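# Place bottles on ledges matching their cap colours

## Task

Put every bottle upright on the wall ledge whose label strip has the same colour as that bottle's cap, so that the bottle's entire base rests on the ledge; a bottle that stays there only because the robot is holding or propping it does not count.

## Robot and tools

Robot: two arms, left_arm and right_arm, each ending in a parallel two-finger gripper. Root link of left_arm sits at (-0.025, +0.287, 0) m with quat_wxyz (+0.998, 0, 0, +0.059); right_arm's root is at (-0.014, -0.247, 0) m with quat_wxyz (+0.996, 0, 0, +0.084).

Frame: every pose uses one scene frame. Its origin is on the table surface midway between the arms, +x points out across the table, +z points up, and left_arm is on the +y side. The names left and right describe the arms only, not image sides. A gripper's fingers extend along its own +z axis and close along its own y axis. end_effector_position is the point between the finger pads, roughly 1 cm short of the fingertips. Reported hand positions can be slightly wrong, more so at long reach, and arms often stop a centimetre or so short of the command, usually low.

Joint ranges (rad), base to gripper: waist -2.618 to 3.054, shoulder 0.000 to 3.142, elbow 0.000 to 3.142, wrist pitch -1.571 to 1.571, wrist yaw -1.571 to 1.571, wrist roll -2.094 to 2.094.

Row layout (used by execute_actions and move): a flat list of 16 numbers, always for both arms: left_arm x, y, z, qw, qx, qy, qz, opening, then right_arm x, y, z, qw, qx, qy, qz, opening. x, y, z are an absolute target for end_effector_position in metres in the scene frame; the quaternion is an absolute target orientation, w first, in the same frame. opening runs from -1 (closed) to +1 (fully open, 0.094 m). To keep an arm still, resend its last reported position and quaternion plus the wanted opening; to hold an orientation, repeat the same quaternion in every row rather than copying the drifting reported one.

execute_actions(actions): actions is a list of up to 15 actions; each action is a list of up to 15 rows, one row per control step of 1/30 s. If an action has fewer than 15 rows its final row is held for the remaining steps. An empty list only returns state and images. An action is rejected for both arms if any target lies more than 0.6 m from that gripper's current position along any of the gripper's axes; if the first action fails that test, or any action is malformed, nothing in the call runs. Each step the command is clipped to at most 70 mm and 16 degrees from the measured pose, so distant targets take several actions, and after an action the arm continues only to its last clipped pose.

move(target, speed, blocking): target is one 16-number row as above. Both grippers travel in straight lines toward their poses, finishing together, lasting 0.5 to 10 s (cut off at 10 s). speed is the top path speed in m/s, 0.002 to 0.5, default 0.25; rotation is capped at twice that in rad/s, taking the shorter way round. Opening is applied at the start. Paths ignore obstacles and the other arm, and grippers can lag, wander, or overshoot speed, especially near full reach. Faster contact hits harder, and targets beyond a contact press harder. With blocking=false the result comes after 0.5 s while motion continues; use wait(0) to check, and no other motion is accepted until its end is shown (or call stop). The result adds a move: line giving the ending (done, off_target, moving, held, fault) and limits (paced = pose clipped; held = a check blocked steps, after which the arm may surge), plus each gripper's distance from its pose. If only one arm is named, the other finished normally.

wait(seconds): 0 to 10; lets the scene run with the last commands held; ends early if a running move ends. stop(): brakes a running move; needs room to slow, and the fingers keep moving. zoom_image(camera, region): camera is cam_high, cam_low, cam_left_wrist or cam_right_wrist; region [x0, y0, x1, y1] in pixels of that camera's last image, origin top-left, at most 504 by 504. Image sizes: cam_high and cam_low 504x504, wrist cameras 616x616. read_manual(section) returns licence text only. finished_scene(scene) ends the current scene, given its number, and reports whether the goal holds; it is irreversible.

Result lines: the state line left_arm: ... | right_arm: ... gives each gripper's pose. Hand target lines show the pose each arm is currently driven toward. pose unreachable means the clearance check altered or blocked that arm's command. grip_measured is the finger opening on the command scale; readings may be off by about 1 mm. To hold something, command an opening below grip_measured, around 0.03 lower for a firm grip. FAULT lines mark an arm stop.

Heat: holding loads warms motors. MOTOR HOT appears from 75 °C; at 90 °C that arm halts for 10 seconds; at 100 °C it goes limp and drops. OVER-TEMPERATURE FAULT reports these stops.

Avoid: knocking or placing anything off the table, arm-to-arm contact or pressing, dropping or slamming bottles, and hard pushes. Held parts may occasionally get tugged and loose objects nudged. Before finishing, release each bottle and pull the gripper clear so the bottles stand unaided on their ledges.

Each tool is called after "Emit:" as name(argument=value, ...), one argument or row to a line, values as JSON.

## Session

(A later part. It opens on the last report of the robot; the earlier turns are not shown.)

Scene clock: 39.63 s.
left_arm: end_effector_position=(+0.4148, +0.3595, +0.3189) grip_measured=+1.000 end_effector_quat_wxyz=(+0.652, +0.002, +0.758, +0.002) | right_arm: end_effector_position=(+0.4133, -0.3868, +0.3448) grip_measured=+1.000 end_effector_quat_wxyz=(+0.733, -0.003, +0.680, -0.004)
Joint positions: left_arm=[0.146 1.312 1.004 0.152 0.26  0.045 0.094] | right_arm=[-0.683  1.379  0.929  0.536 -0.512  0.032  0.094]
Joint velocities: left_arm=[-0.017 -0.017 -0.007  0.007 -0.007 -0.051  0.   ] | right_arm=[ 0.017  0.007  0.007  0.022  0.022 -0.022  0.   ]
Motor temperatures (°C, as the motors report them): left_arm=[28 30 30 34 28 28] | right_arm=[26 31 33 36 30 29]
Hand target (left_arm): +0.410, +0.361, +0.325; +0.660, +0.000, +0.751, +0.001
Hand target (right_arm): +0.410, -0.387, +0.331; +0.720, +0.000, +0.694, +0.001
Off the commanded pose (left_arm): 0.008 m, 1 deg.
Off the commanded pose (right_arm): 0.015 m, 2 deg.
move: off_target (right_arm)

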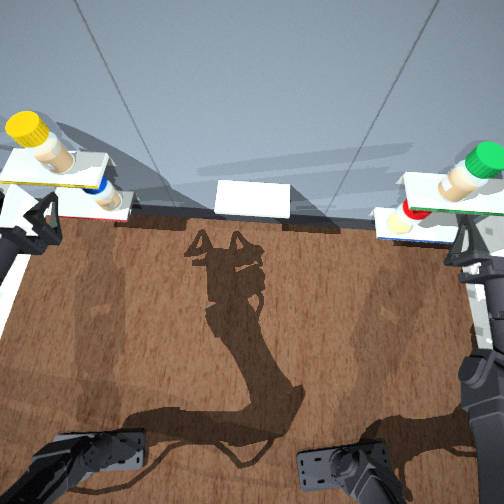

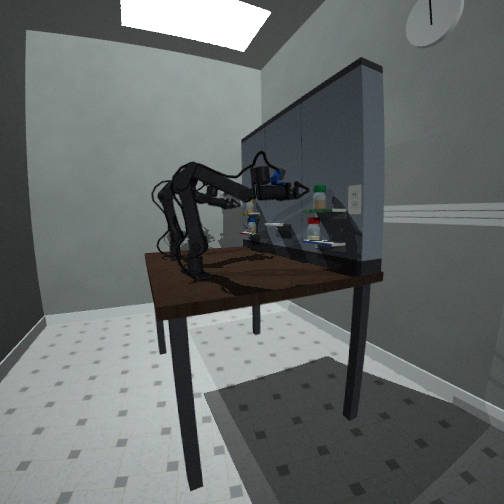

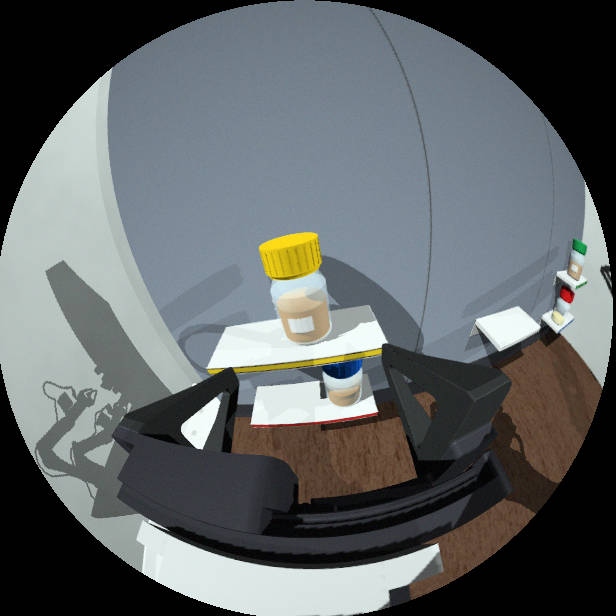

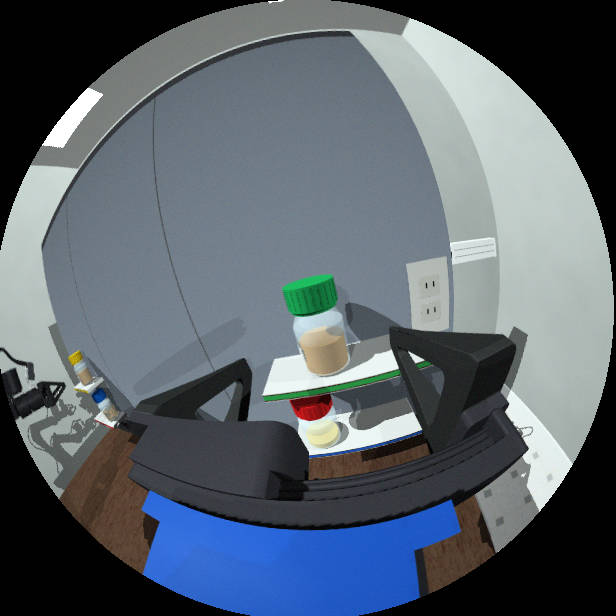

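Emit:
move(
  target=[0.435,0.316,0.188,0.6691,0,0.7431,0,1,0.435,-0.345,0.18,0.6691,0,0.7431,0,1],
  speed=0.25,
)

Emit:
zoom_image(
  camera="cam_low",
  region=[210, 170, 350, 275],
)

Scene clock: 41.43 s.
left_arm: end_effector_position=(+0.4336, +0.3183, +0.1908) grip_measured=+1.000 end_effector_quat_wxyz=(+0.668, +0.003, +0.744, +0.004) | right_arm: end_effector_position=(+0.4363, -0.3472, +0.1895) grip_measured=+1.000 end_effector_quat_wxyz=(+0.678, -0.001, +0.736, +0.000)
Joint positions: left_arm=[-0.012  1.582  0.627  0.847  0.104  0.021  0.094] | right_arm=[-0.526  1.633  0.643  0.902 -0.357 -0.032  0.094]
Joint velocities: left_arm=[-0.007  0.002  0.007  0.037  0.051 -0.022  0.   ] | right_arm=[-0.007 -0.007  0.002  0.007 -0.022 -0.051  0.   ]
Motor temperatures (°C, as the motors report them): left_arm=[28 30 30 34 28 28] | right_arm=[26 31 33 36 30 29]
Hand target (left_arm): +0.434, +0.316, +0.188; +0.669, +0.000, +0.743, +0.001
Hand target (right_arm): +0.434, -0.344, +0.179; +0.669, -0.001, +0.743, -0.001
Off the commanded pose (left_arm): 0.004 m, 1 deg.
Off the commanded pose (right_arm): 0.010 m, 1 deg.
move: done

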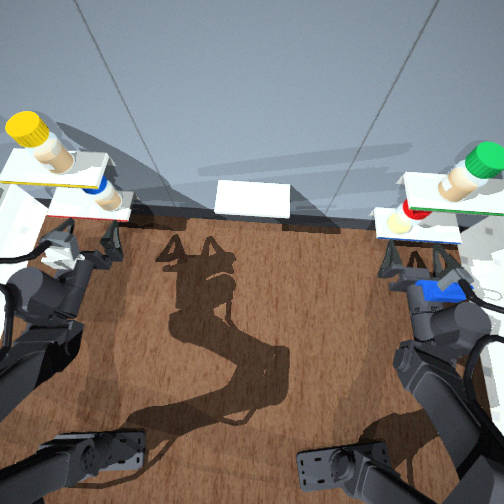

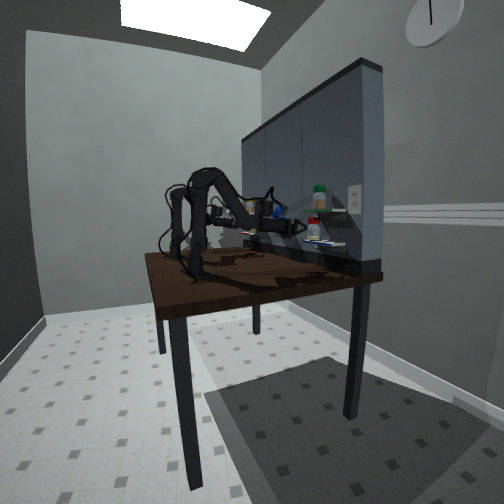

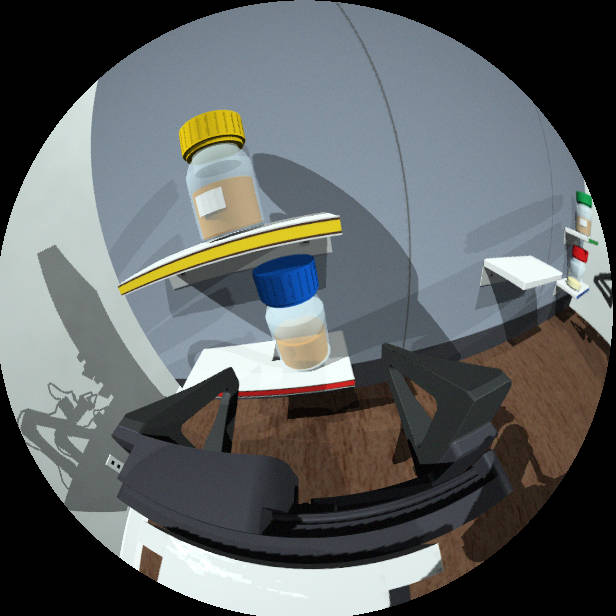

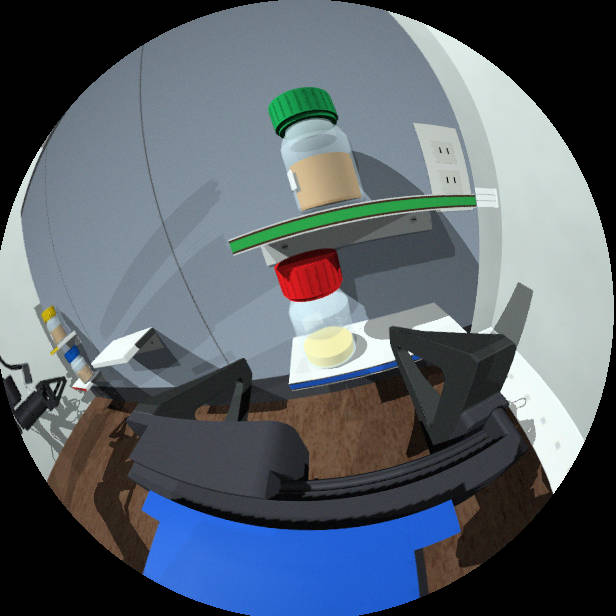

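Region (210, 170, 350, 275) of cam_low's 504x504 image, scaled by 3.600, with more detail than that image has; it fills the top 378 rows of this view, and the rest is white.

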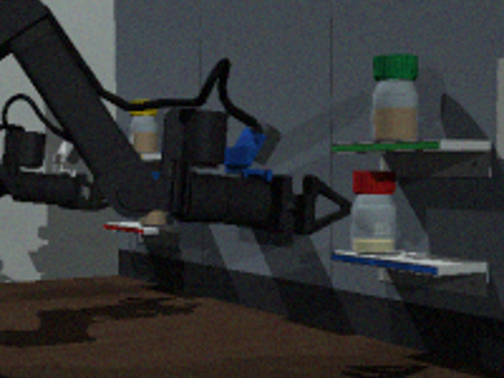

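Emit:
move(
  target=[0.505,0.32,0.182,0.6691,0,0.7431,0,1,0.505,-0.348,0.17,0.6691,0,0.7431,0,1],
  speed=0.12,
)

Emit:
zoom_image(
  camera="cam_low",
  region=[210, 170, 350, 275],
)

Scene clock: 42.57 s.
left_arm: end_effector_position=(+0.4981, +0.3223, +0.1732) grip_measured=+1.000 end_effector_quat_wxyz=(+0.662, +0.002, +0.750, +0.003) | right_arm: end_effector_position=(+0.4986, -0.3473, +0.1705) grip_measured=+1.000 end_effector_quat_wxyz=(+0.673, -0.002, +0.740, -0.000)
Joint positions: left_arm=[-0.02   1.843  0.87   0.848  0.096  0.02   0.094] | right_arm=[-0.464  1.878  0.865  0.913 -0.297 -0.032  0.094]
Joint velocities: left_arm=[-0.002 -0.012  0.007  0.037  0.037  0.037  0.   ] | right_arm=[ 0.027 -0.007  0.002  0.022 -0.022 -0.007  0.   ]
Motor temperatures (°C, as the motors report them): left_arm=[28 29 30 34 28 28] | right_arm=[26 31 33 36 30 29]
Hand target (left_arm): +0.505, +0.320, +0.182; +0.669, +0.000, +0.743, -0.000
Hand target (right_arm): +0.505, -0.347, +0.169; +0.669, -0.000, +0.743, -0.000
Off the commanded pose (left_arm): 0.011 m, 1 deg.
Off the commanded pose (right_arm): 0.006 m, 1 deg.
move: off_target (left_arm)

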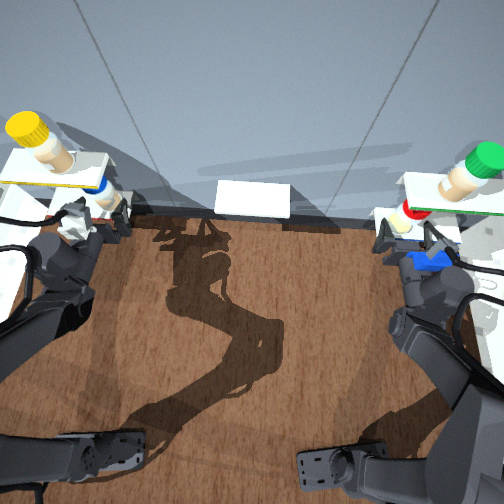

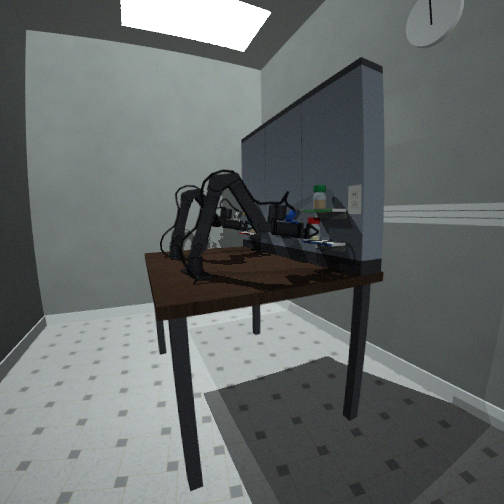

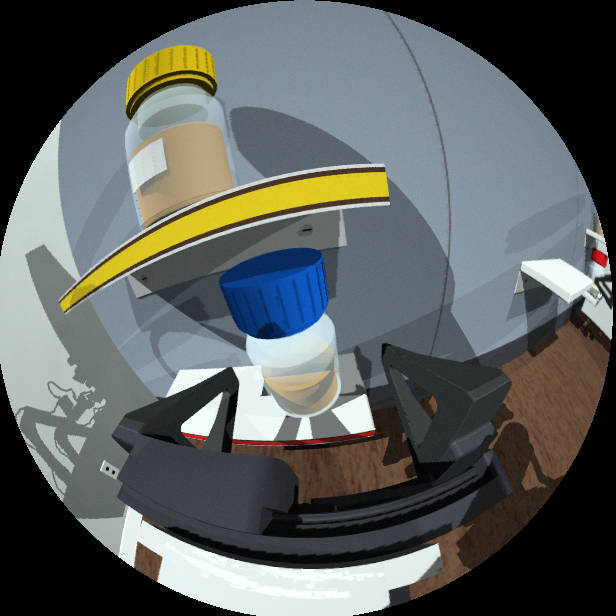

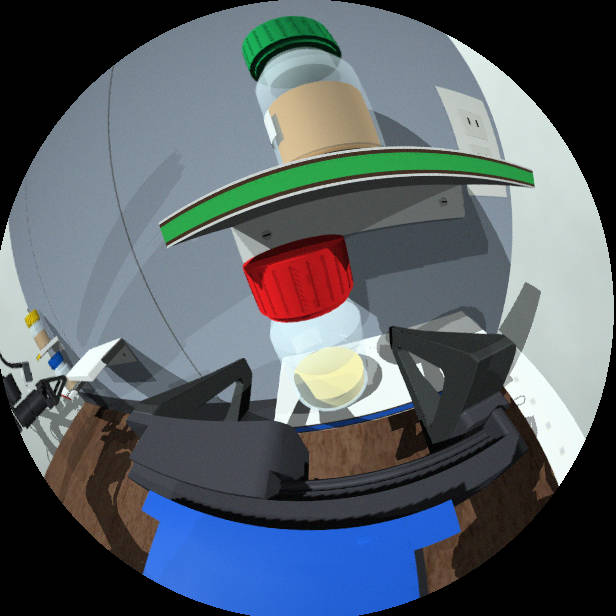

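Region (210, 170, 350, 275) of cam_low's 504x504 image, scaled by 3.600, with more detail than that image has; it fills the top 378 rows of this view, and the rest is white.

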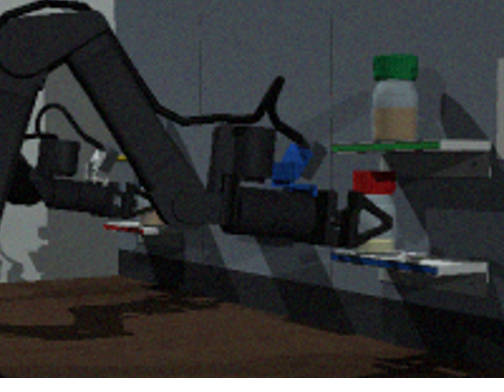

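Emit:
zoom_image(
  camera="cam_high",
  region=[30, 150, 150, 270],
)

Emit:
zoom_image(
  camera="cam_high",
  region=[365, 170, 485, 290],
)

Region (30, 150, 150, 270) of cam_high's 504x504 image, scaled by 4.200, with more detail than that image has.

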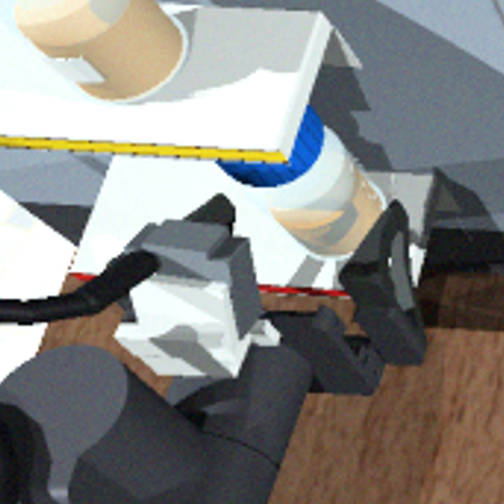

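Region (365, 170, 485, 290) of cam_high's 504x504 image, scaled by 4.200, with more detail than that image has.

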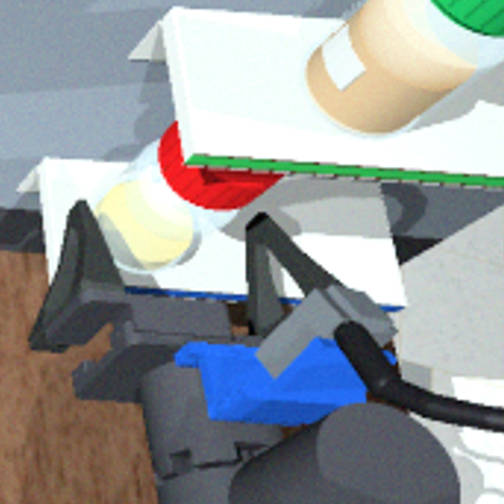

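Emit:
move(
  target=[0.527,0.329,0.183,0.6884,0,0.7254,0,1,0.527,-0.349,0.171,0.6691,0,0.7431,0,1],
  speed=0.06,
)

Emit:
zoom_image(
  camera="cam_high",
  region=[30, 150, 150, 270],
)

Emit:
zoom_image(
  camera="cam_high",
  region=[365, 170, 485, 290],
)

Scene clock: 43.87 s.
left_arm: end_effector_position=(+0.5205, +0.3238, +0.1713) grip_measured=+1.000 end_effector_quat_wxyz=(+0.675, +0.004, +0.738, +0.002) | right_arm: end_effector_position=(+0.5206, -0.3498, +0.1748) grip_measured=+1.000 end_effector_quat_wxyz=(+0.676, -0.003, +0.737, -0.002)
Joint positions: left_arm=[-0.02   1.94   0.952  0.9    0.099  0.017  0.094] | right_arm=[-0.453  1.936  0.964  0.881 -0.284 -0.032  0.094]
Joint velocities: left_arm=[ 0.002 -0.002  0.012  0.037 -0.022 -0.007  0.   ] | right_arm=[-0.007 -0.002  0.002 -0.051 -0.022 -0.007  0.   ]
Motor temperatures (°C, as the motors report them): left_arm=[28 30 30 34 28 28] | right_arm=[26 31 33 36 30 29]
Hand target (left_arm): +0.526, +0.329, +0.183; +0.688, +0.000, +0.725, +0.001
Hand target (right_arm): +0.527, -0.348, +0.171; +0.669, -0.000, +0.743, -0.000
Off the commanded pose (left_arm): 0.014 m, 2 deg.
Off the commanded pose (right_arm): 0.008 m, 1 deg.
move: off_target (left_arm)

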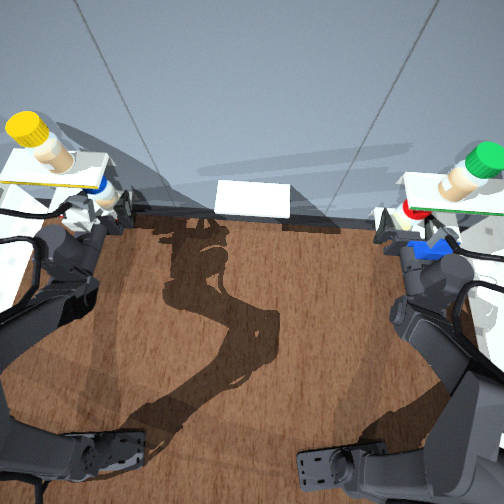

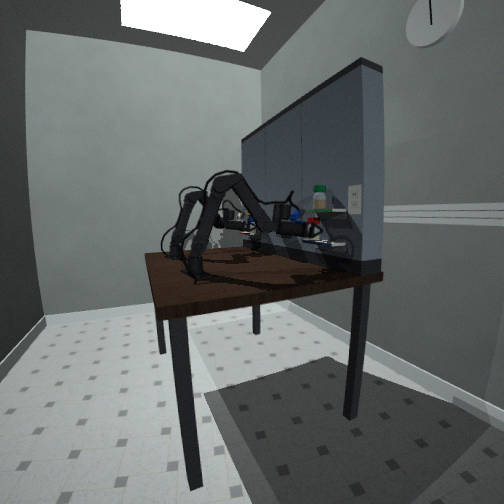

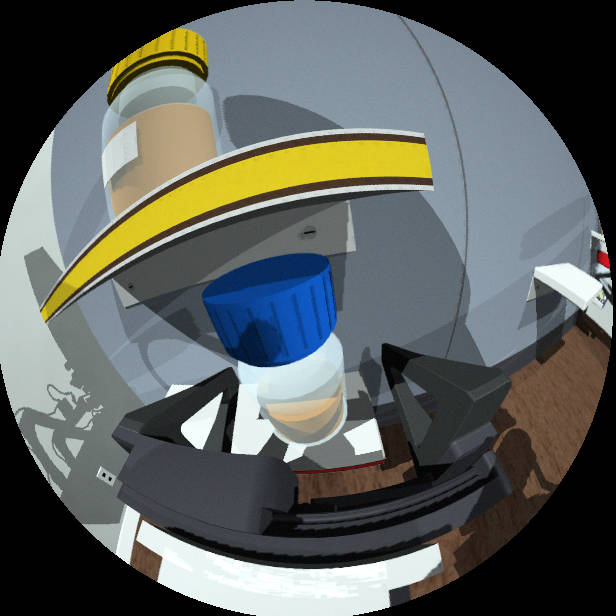

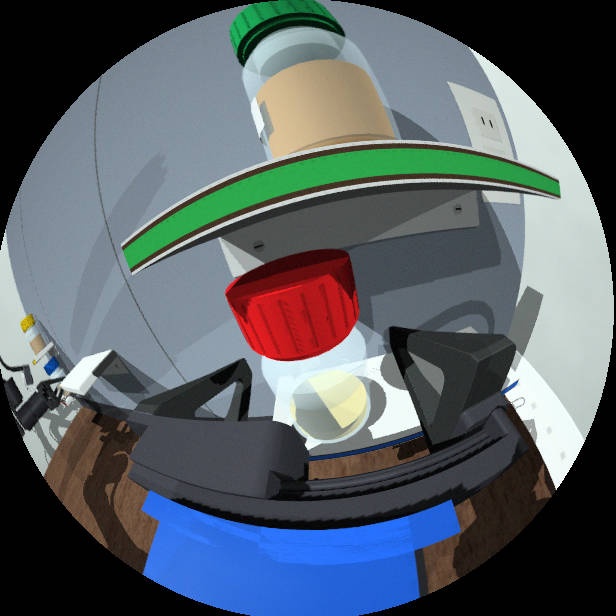

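Region (30, 150, 150, 270) of cam_high's 504x504 image, scaled by 4.200, with more detail than that image has.

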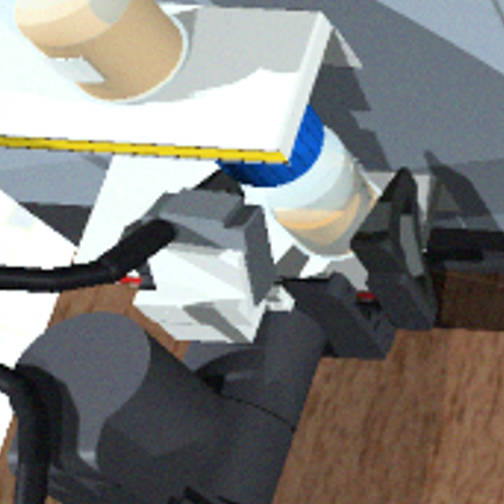

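Region (365, 170, 485, 290) of cam_high's 504x504 image, scaled by 4.200, with more detail than that image has.

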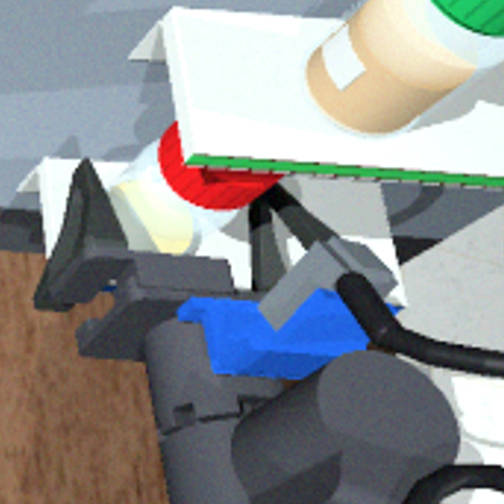

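Emit:
execute_actions(
  actions=[
    [[0.529,0.332,0.183,0.6884,0,0.7254,0,0.9,0.527,-0.349,0.171,0.6691,0,0.7431,0,0.9],[0.531,0.335,0.183,0.6884,0,0.7254,0,0.8,0.527,-0.349,0.171,0.6691,0,0.7431,0,0.8],[0.532,0.336,0.183,0.6884,0,0.7254,0,0.7,0.527,-0.349,0.171,0.6691,0,0.7431,0,0.7],[0.532,0.336,0.183,0.6884,0,0.7254,0,0.62,0.527,-0.349,0.171,0.6691,0,0.7431,0,0.62],[0.532,0.336,0.183,0.6884,0,0.7254,0,0.54,0.527,-0.349,0.171,0.6691,0,0.7431,0,0.54],[0.532,0.336,0.183,0.6884,0,0.7254,0,0.46,0.527,-0.349,0.171,0.6691,0,0.7431,0,0.46],[0.532,0.336,0.183,0.6884,0,0.7254,0,0.4,0.527,-0.349,0.171,0.6691,0,0.7431,0,0.4],[0.532,0.336,0.183,0.6884,0,0.7254,0,0.34,0.527,-0.349,0.171,0.6691,0,0.7431,0,0.34],[0.532,0.336,0.183,0.6884,0,0.7254,0,0.28,0.527,-0.349,0.171,0.6691,0,0.7431,0,0.28],[0.532,0.336,0.183,0.6884,0,0.7254,0,0.22,0.527,-0.349,0.171,0.6691,0,0.7431,0,0.22],[0.532,0.336,0.183,0.6884,0,0.7254,0,0.17,0.527,-0.349,0.171,0.6691,0,0.7431,0,0.16],[0.532,0.336,0.183,0.6884,0,0.7254,0,0.12,0.527,-0.349,0.171,0.6691,0,0.7431,0,0.11]],
    [[0.531,0.336,0.185,0.69,0,0.724,0,0.12,0.526,-0.349,0.173,0.67,0,0.742,0,0.11],[0.53,0.336,0.187,0.692,0,0.722,0,0.12,0.525,-0.349,0.175,0.671,0,0.741,0,0.11],[0.529,0.336,0.189,0.694,0,0.72,0,0.12,0.524,-0.349,0.177,0.672,0,0.74,0,0.11],[0.528,0.336,0.191,0.696,0,0.718,0,0.12,0.523,-0.349,0.179,0.673,0,0.739,0,0.11],[0.527,0.336,0.193,0.698,0,0.716,0,0.12,0.522,-0.349,0.181,0.674,0,0.738,0,0.11],[0.526,0.336,0.195,0.7,0,0.714,0,0.12,0.521,-0.349,0.183,0.675,0,0.737,0,0.11],[0.525,0.336,0.197,0.7,0,0.714,0,0.12,0.52,-0.349,0.184,0.676,0,0.737,0,0.11]],
  ],
)

Scene clock: 45.30 s.
left_arm: end_effector_position=(+0.5259, +0.3321, +0.1745) grip_measured=+0.177 end_effector_quat_wxyz=(+0.680, +0.004, +0.733, +0.000) | right_arm: end_effector_position=(+0.5200, -0.3499, +0.1748) grip_measured=+0.164 end_effector_quat_wxyz=(+0.673, -0.001, +0.740, -0.002)
Joint positions: left_arm=[0.002 1.958 0.979 0.902 0.125 0.016 0.055] | right_arm=[-0.453  1.93   0.964  0.868 -0.282 -0.032  0.055]
Joint velocities: left_arm=[-0.017 -0.022 -0.007  0.081 -0.022  0.007  0.   ] | right_arm=[-0.002  0.007 -0.017 -0.007  0.066  0.022 -0.   ]
Motor temperatures (°C, as the motors report them): left_arm=[28 30 30 35 28 28] | right_arm=[26 31 33 36 30 29]
Hand target (left_arm): +0.525, +0.336, +0.197; +0.700, +0.000, +0.714, +0.001
Hand target (right_arm): +0.520, -0.349, +0.184; +0.676, -0.000, +0.737, -0.000
Off the commanded pose (left_arm): 0.023 m, 3 deg.
Off the commanded pose (right_arm): 0.009 m, 1 deg.

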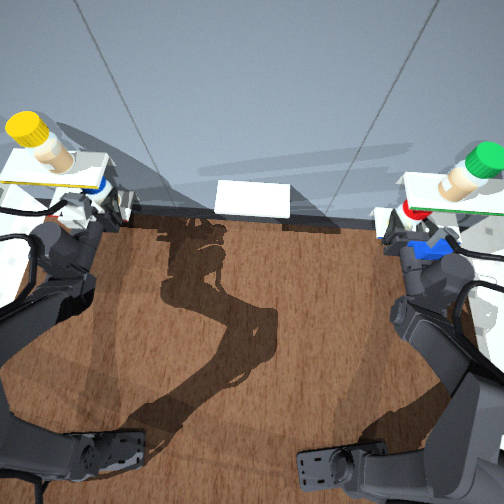

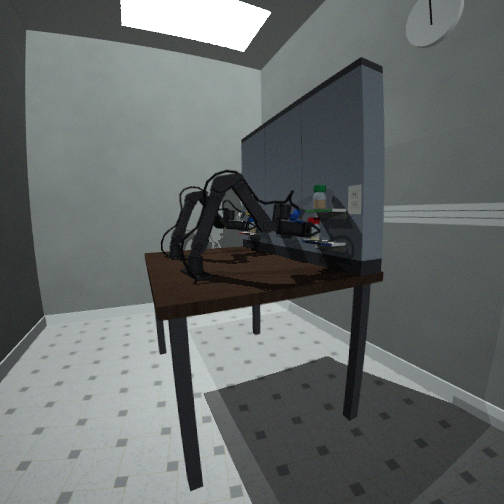

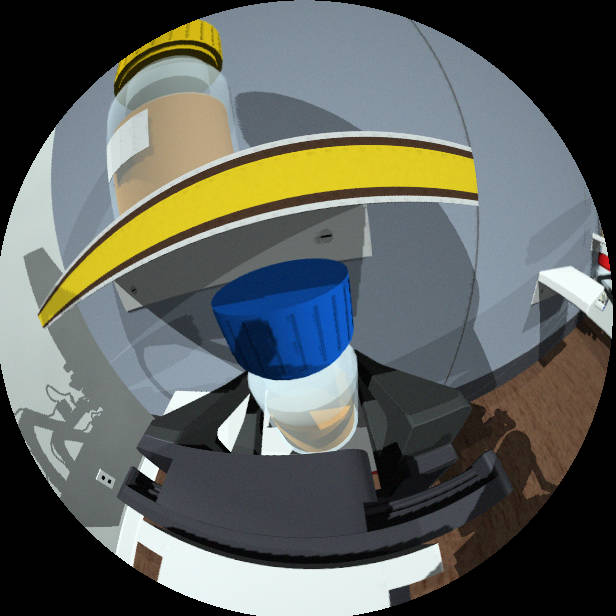

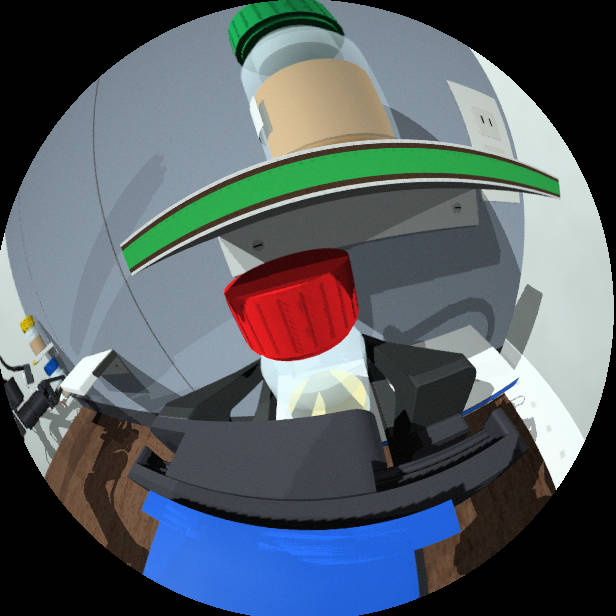

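Emit:
execute_actions(
  actions=[
    [[0.523,0.336,0.197,0.7,0,0.714,0,0.12,0.518,-0.349,0.184,0.676,0,0.737,0,0.11],[0.521,0.336,0.197,0.7,0,0.714,0,0.12,0.516,-0.349,0.184,0.676,0,0.737,0,0.11],[0.518,0.336,0.197,0.7,0,0.714,0,0.12,0.513,-0.349,0.184,0.676,0,0.737,0,0.11],[0.515,0.336,0.197,0.7,0,0.714,0,0.12,0.51,-0.349,0.184,0.676,0,0.737,0,0.11],[0.512,0.336,0.197,0.7,0,0.714,0,0.12,0.507,-0.349,0.184,0.676,0,0.737,0,0.11],[0.509,0.336,0.197,0.7,0,0.714,0,0.12,0.504,-0.349,0.184,0.676,0,0.737,0,0.11],[0.506,0.336,0.197,0.7,0,0.714,0,0.12,0.501,-0.349,0.184,0.676,0,0.737,0,0.11],[0.503,0.336,0.197,0.7,0,0.714,0,0.12,0.498,-0.349,0.184,0.676,0,0.737,0,0.11],[0.5,0.336,0.197,0.7,0,0.714,0,0.12,0.495,-0.349,0.184,0.676,0,0.737,0,0.11],[0.497,0.336,0.197,0.7,0,0.714,0,0.12,0.492,-0.349,0.184,0.676,0,0.737,0,0.11],[0.494,0.336,0.197,0.7,0,0.714,0,0.12,0.489,-0.349,0.184,0.676,0,0.737,0,0.11],[0.491,0.336,0.197,0.7,0,0.714,0,0.12,0.486,-0.349,0.184,0.676,0,0.737,0,0.11],[0.49,0.336,0.197,0.7,0,0.714,0,0.12,0.485,-0.349,0.184,0.676,0,0.737,0,0.11]],
  ],
)

Scene clock: 46.07 s.
left_arm: end_effector_position=(+0.4955, +0.3333, +0.1741) grip_measured=+0.177 end_effector_quat_wxyz=(+0.677, +0.002, +0.736, +0.001) | right_arm: end_effector_position=(+0.4912, -0.3482, +0.1749) grip_measured=+0.164 end_effector_quat_wxyz=(+0.666, +0.002, +0.746, +0.000)
Joint positions: left_arm=[0.013 1.863 0.848 0.931 0.132 0.015 0.055] | right_arm=[-0.47   1.831  0.849  0.864 -0.296 -0.032  0.055]
Joint velocities: left_arm=[ 0.017 -0.11  -0.12  -0.081  0.007  0.007  0.001] | right_arm=[-0.046 -0.076 -0.115 -0.007 -0.037 -0.007 -0.001]
Motor temperatures (°C, as the motors report them): left_arm=[28 30 30 35 28 28] | right_arm=[26 31 33 36 30 29]
Hand target (left_arm): +0.491, +0.336, +0.197; +0.700, +0.000, +0.714, +0.001
Hand target (right_arm): +0.486, -0.349, +0.184; +0.676, -0.000, +0.737, +0.000
Off the commanded pose (left_arm): 0.024 m, 4 deg.
Off the commanded pose (right_arm): 0.011 m, 2 deg.

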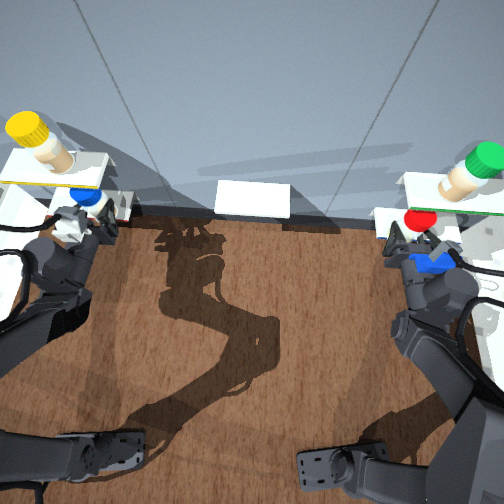

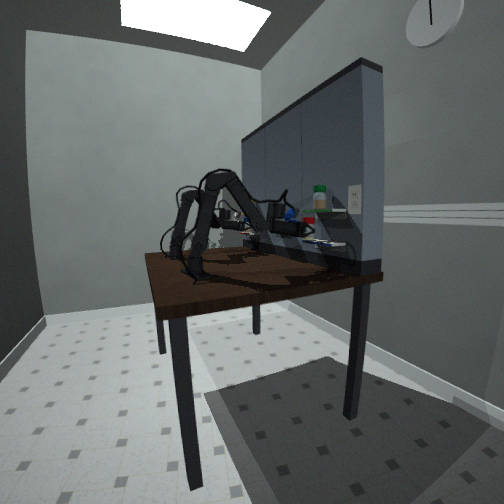

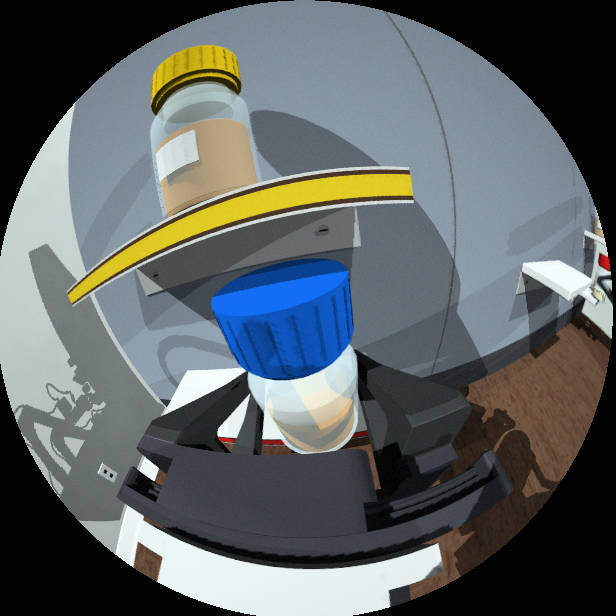

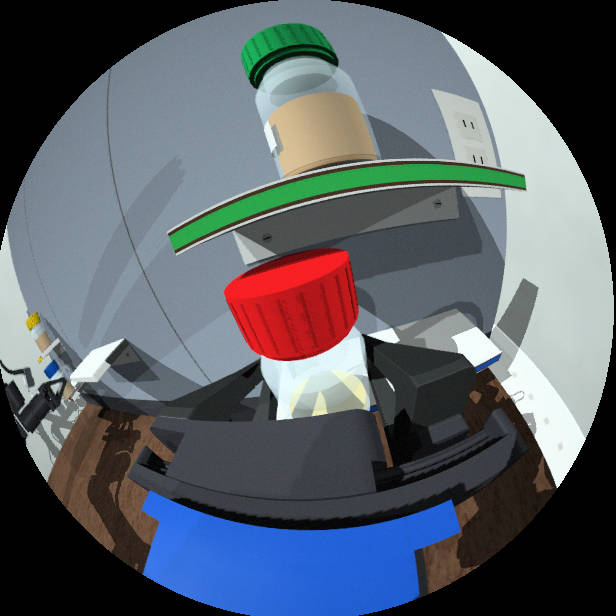

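Emit:
execute_actions(
  actions=[
    [[0.488,0.336,0.199,0.7,0,0.714,0,0.12,0.483,-0.349,0.186,0.68,0,0.733,0,0.11],[0.485,0.336,0.201,0.7,0,0.714,0,0.12,0.48,-0.349,0.188,0.68,0,0.733,0,0.11],[0.481,0.336,0.203,0.7,0,0.714,0,0.12,0.476,-0.349,0.19,0.68,0,0.733,0,0.11],[0.477,0.336,0.205,0.7,0,0.714,0,0.12,0.472,-0.349,0.192,0.68,0,0.733,0,0.11],[0.472,0.336,0.205,0.7,0,0.714,0,0.12,0.467,-0.349,0.192,0.68,0,0.733,0,0.11],[0.467,0.336,0.205,0.7,0,0.714,0,0.12,0.462,-0.349,0.192,0.68,0,0.733,0,0.11],[0.462,0.336,0.205,0.7,0,0.714,0,0.12,0.457,-0.349,0.192,0.68,0,0.733,0,0.11],[0.457,0.336,0.205,0.7,0,0.714,0,0.12,0.452,-0.349,0.192,0.68,0,0.733,0,0.11],[0.452,0.336,0.205,0.7,0,0.714,0,0.12,0.447,-0.349,0.192,0.68,0,0.733,0,0.11],[0.447,0.336,0.205,0.7,0,0.714,0,0.12,0.442,-0.349,0.192,0.68,0,0.733,0,0.11],[0.442,0.336,0.205,0.7,0,0.714,0,0.12,0.437,-0.349,0.192,0.68,0,0.733,0,0.11],[0.437,0.336,0.205,0.7,0,0.714,0,0.12,0.432,-0.349,0.192,0.68,0,0.733,0,0.11],[0.432,0.336,0.205,0.7,0,0.714,0,0.12,0.427,-0.349,0.192,0.68,0,0.733,0,0.11],[0.427,0.336,0.205,0.7,0,0.714,0,0.12,0.422,-0.349,0.192,0.68,0,0.733,0,0.11],[0.422,0.336,0.205,0.7,0,0.714,0,0.12,0.417,-0.349,0.192,0.68,0,0.733,0,0.11]],
    [[0.417,0.336,0.205,0.7,0,0.714,0,0.12,0.413,-0.349,0.192,0.68,0,0.733,0,0.11],[0.413,0.336,0.205,0.7,0,0.714,0,0.12,0.41,-0.349,0.192,0.68,0,0.733,0,0.11],[0.41,0.336,0.205,0.7,0,0.714,0,0.12,0.41,-0.349,0.192,0.68,0,0.733,0,0.11]],
  ],
)

Emit:
move(
  target=[0.44,0.02,0.085,0.553,0.454,0.565,-0.415,0.12,0.29,0.02,0.07,0.5224,-0.4701,0.5603,0.4384,0.11],
  speed=0.3,
)

Scene clock: 47.83 s.
left_arm: end_effector_position=(+0.4130, +0.3341, +0.1779) grip_measured=+0.177 end_effector_quat_wxyz=(+0.669, -0.001, +0.743, -0.001) | right_arm: end_effector_position=(+0.4142, -0.3494, +0.1788) grip_measured=+0.164 end_effector_quat_wxyz=(+0.664, +0.007, +0.748, +0.004)
Joint positions: left_arm=[0.057 1.561 0.533 0.922 0.173 0.015 0.055] | right_arm=[-0.558  1.567  0.566  0.874 -0.383 -0.032  0.055]
Joint velocities: left_arm=[-0.002 -0.012 -0.007 -0.066 -0.11   0.066  0.001] | right_arm=[ 0.002 -0.017  0.012  0.051 -0.051 -0.051 -0.001]
Motor temperatures (°C, as the motors report them): left_arm=[28 30 30 35 28 28] | right_arm=[26 31 33 37 30 29]
Hand target (left_arm): +0.410, +0.336, +0.204; +0.700, +0.000, +0.714, +0.001
Hand target (right_arm): +0.410, -0.349, +0.192; +0.680, +0.000, +0.733, -0.000
Off the commanded pose (left_arm): 0.027 m, 5 deg.
Off the commanded pose (right_arm): 0.014 m, 3 deg.

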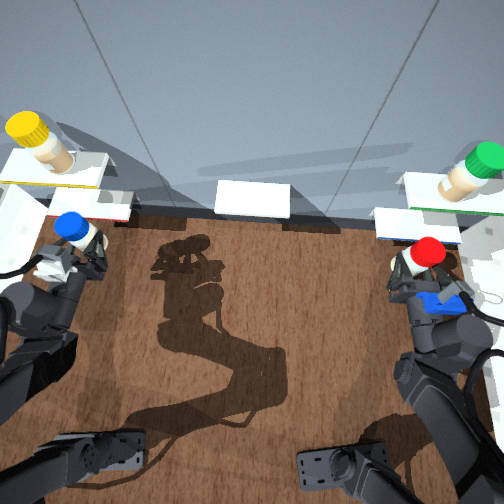

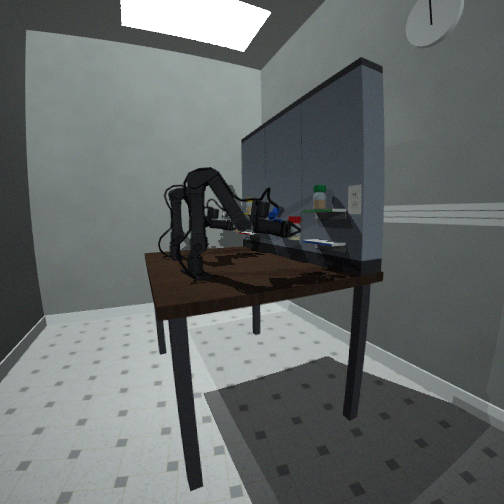

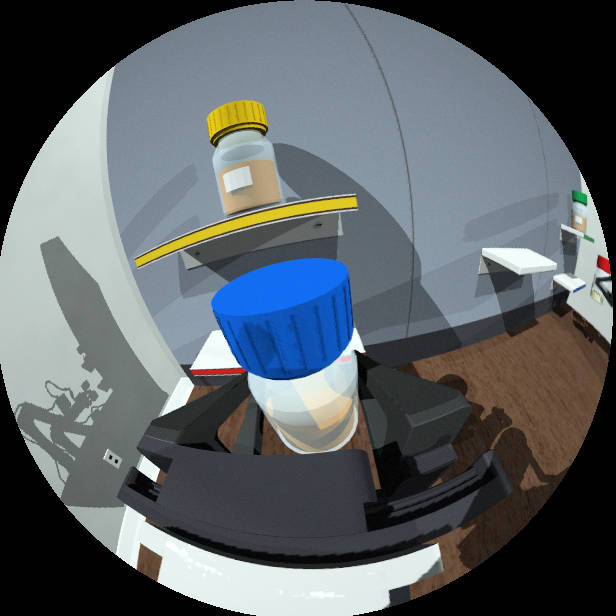

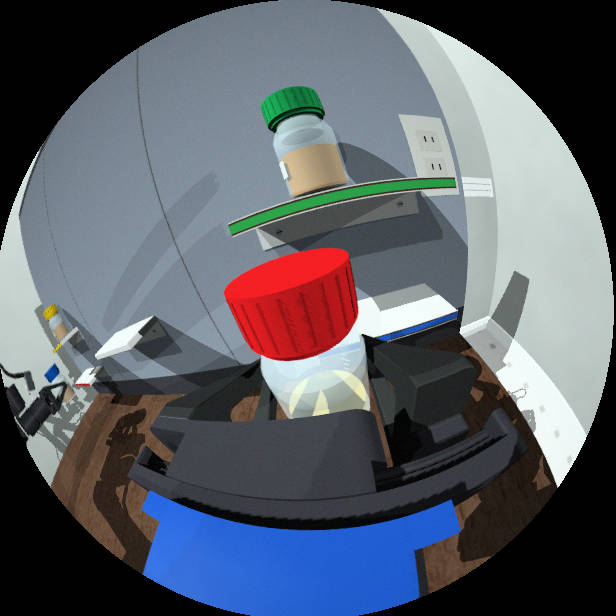

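Scene clock: 50.70 s.
left_arm: end_effector_position=(+0.4313, +0.0262, +0.0695) grip_measured=+0.178 end_effector_quat_wxyz=(+0.540, +0.438, +0.585, -0.418) | right_arm: end_effector_position=(+0.2812, +0.0152, +0.0622) grip_measured=+0.164 end_effector_quat_wxyz=(+0.509, -0.459, +0.582, +0.437)
Joint positions: left_arm=[-0.335  2.374  1.149  1.081  1.08   0.111  0.055] | right_arm=[ 0.152  2.134  0.506  1.428 -1.047 -0.131  0.055]
Joint velocities: left_arm=[-0.002 -0.012 -0.007 -0.051  0.022  0.051 -0.   ] | right_arm=[-0.007 -0.022 -0.007 -0.022  0.081 -0.022  0.   ]
Motor temperatures (°C, as the motors report them): left_arm=[28 30 30 35 28 28] | right_arm=[26 31 33 37 30 29]
Hand target (left_arm): +0.436, +0.022, +0.086; +0.557, +0.454, +0.560, -0.413
Hand target (right_arm): +0.285, +0.020, +0.069; +0.522, -0.472, +0.561, +0.436
Off the commanded pose (left_arm): 0.019 m, 3 deg.
Off the commanded pose (right_arm): 0.013 m, 3 deg.
move: off_target (left_arm, right_arm)

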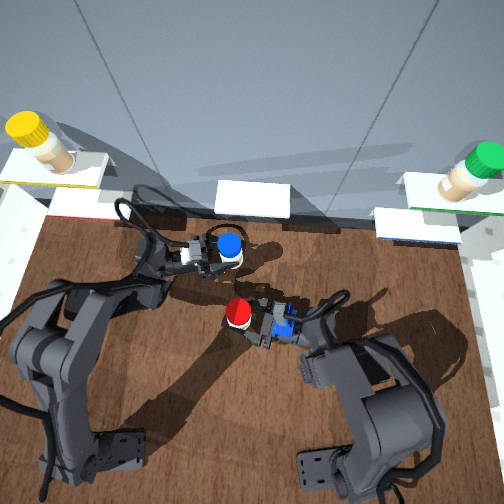

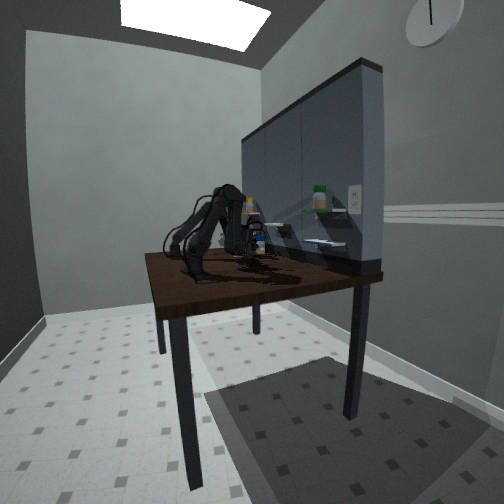

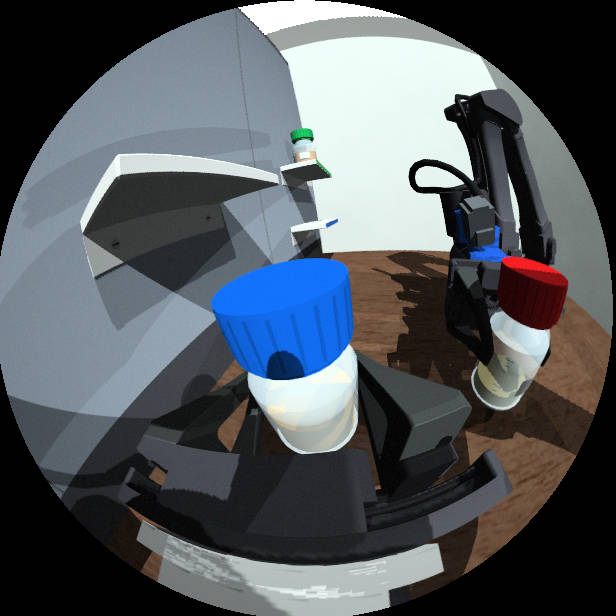

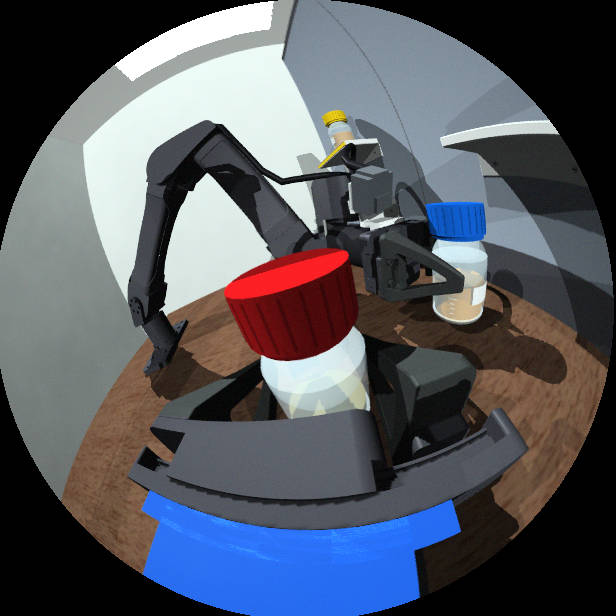

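Emit:
move(
  target=[0.44,0.02,0.052,0.553,0.454,0.565,-0.415,0.12,0.295,0.02,0.042,0.502,-0.4933,0.5479,0.452,0.11],
  speed=0.05,
)

Scene clock: 52.93 s.
left_arm: end_effector_position=(+0.4370, +0.0242, +0.0500) grip_measured=+0.178 end_effector_quat_wxyz=(+0.547, +0.446, +0.574, -0.415) | right_arm: end_effector_position=(+0.2900, +0.0213, +0.0466) grip_measured=+0.164 end_effector_quat_wxyz=(+0.504, -0.492, +0.548, +0.451)
Joint positions: left_arm=[-0.335  2.463  1.198  1.142  1.089  0.122  0.055] | right_arm=[ 0.139  2.248  0.617  1.425 -1.146 -0.191  0.055]
Joint velocities: left_arm=[ 0.007 -0.012  0.002  0.007 -0.022 -0.037 -0.001] | right_arm=[-0.012 -0.012 -0.017 -0.066  0.007 -0.051 -0.   ]
Motor temperatures (°C, as the motors report them): left_arm=[28 31 30 35 28 28] | right_arm=[26 31 32 37 30 29]
Hand target (left_arm): +0.440, +0.020, +0.052; +0.552, +0.453, +0.564, -0.414
Hand target (right_arm): +0.295, +0.020, +0.042; +0.502, -0.493, +0.548, +0.452
Off the commanded pose (left_arm): 0.006 m, 1 deg.
Off the commanded pose (right_arm): 0.007 m, 0 deg.
move: done

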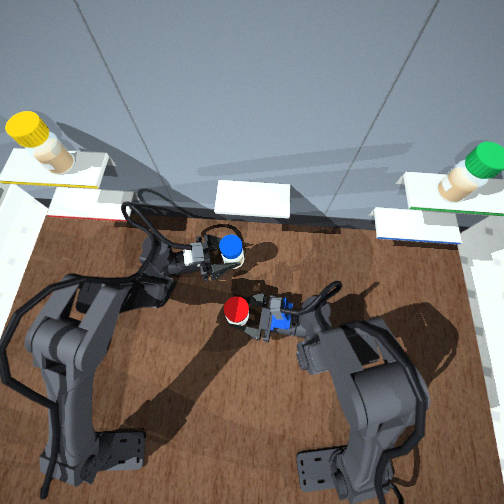

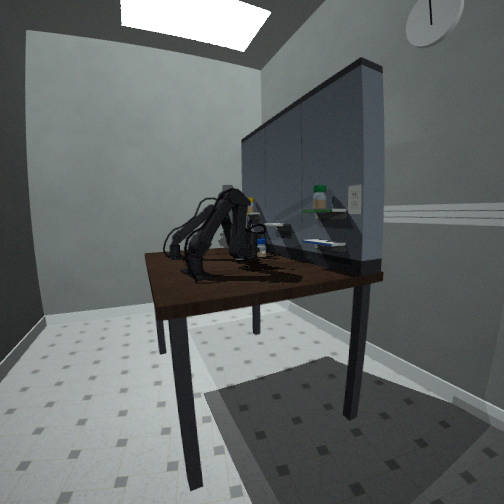

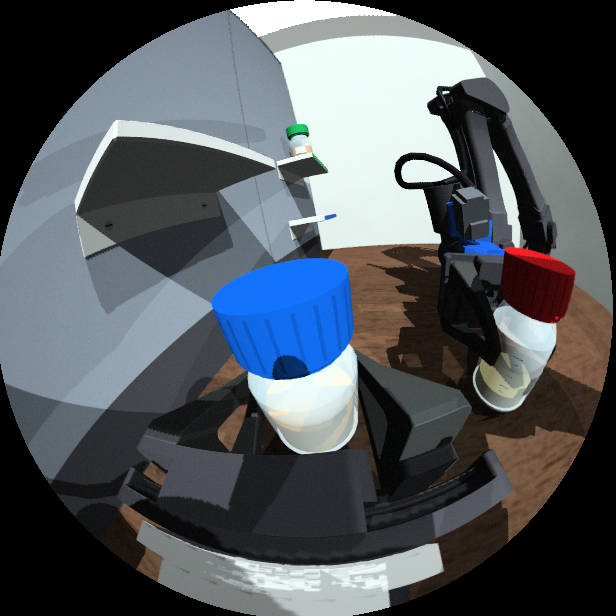

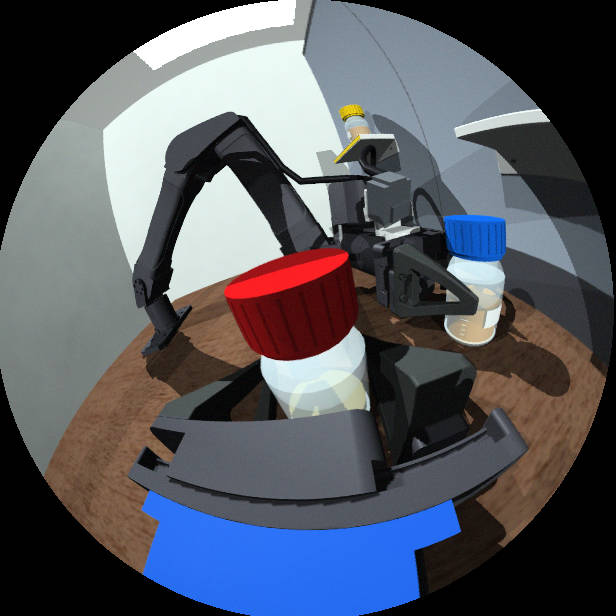

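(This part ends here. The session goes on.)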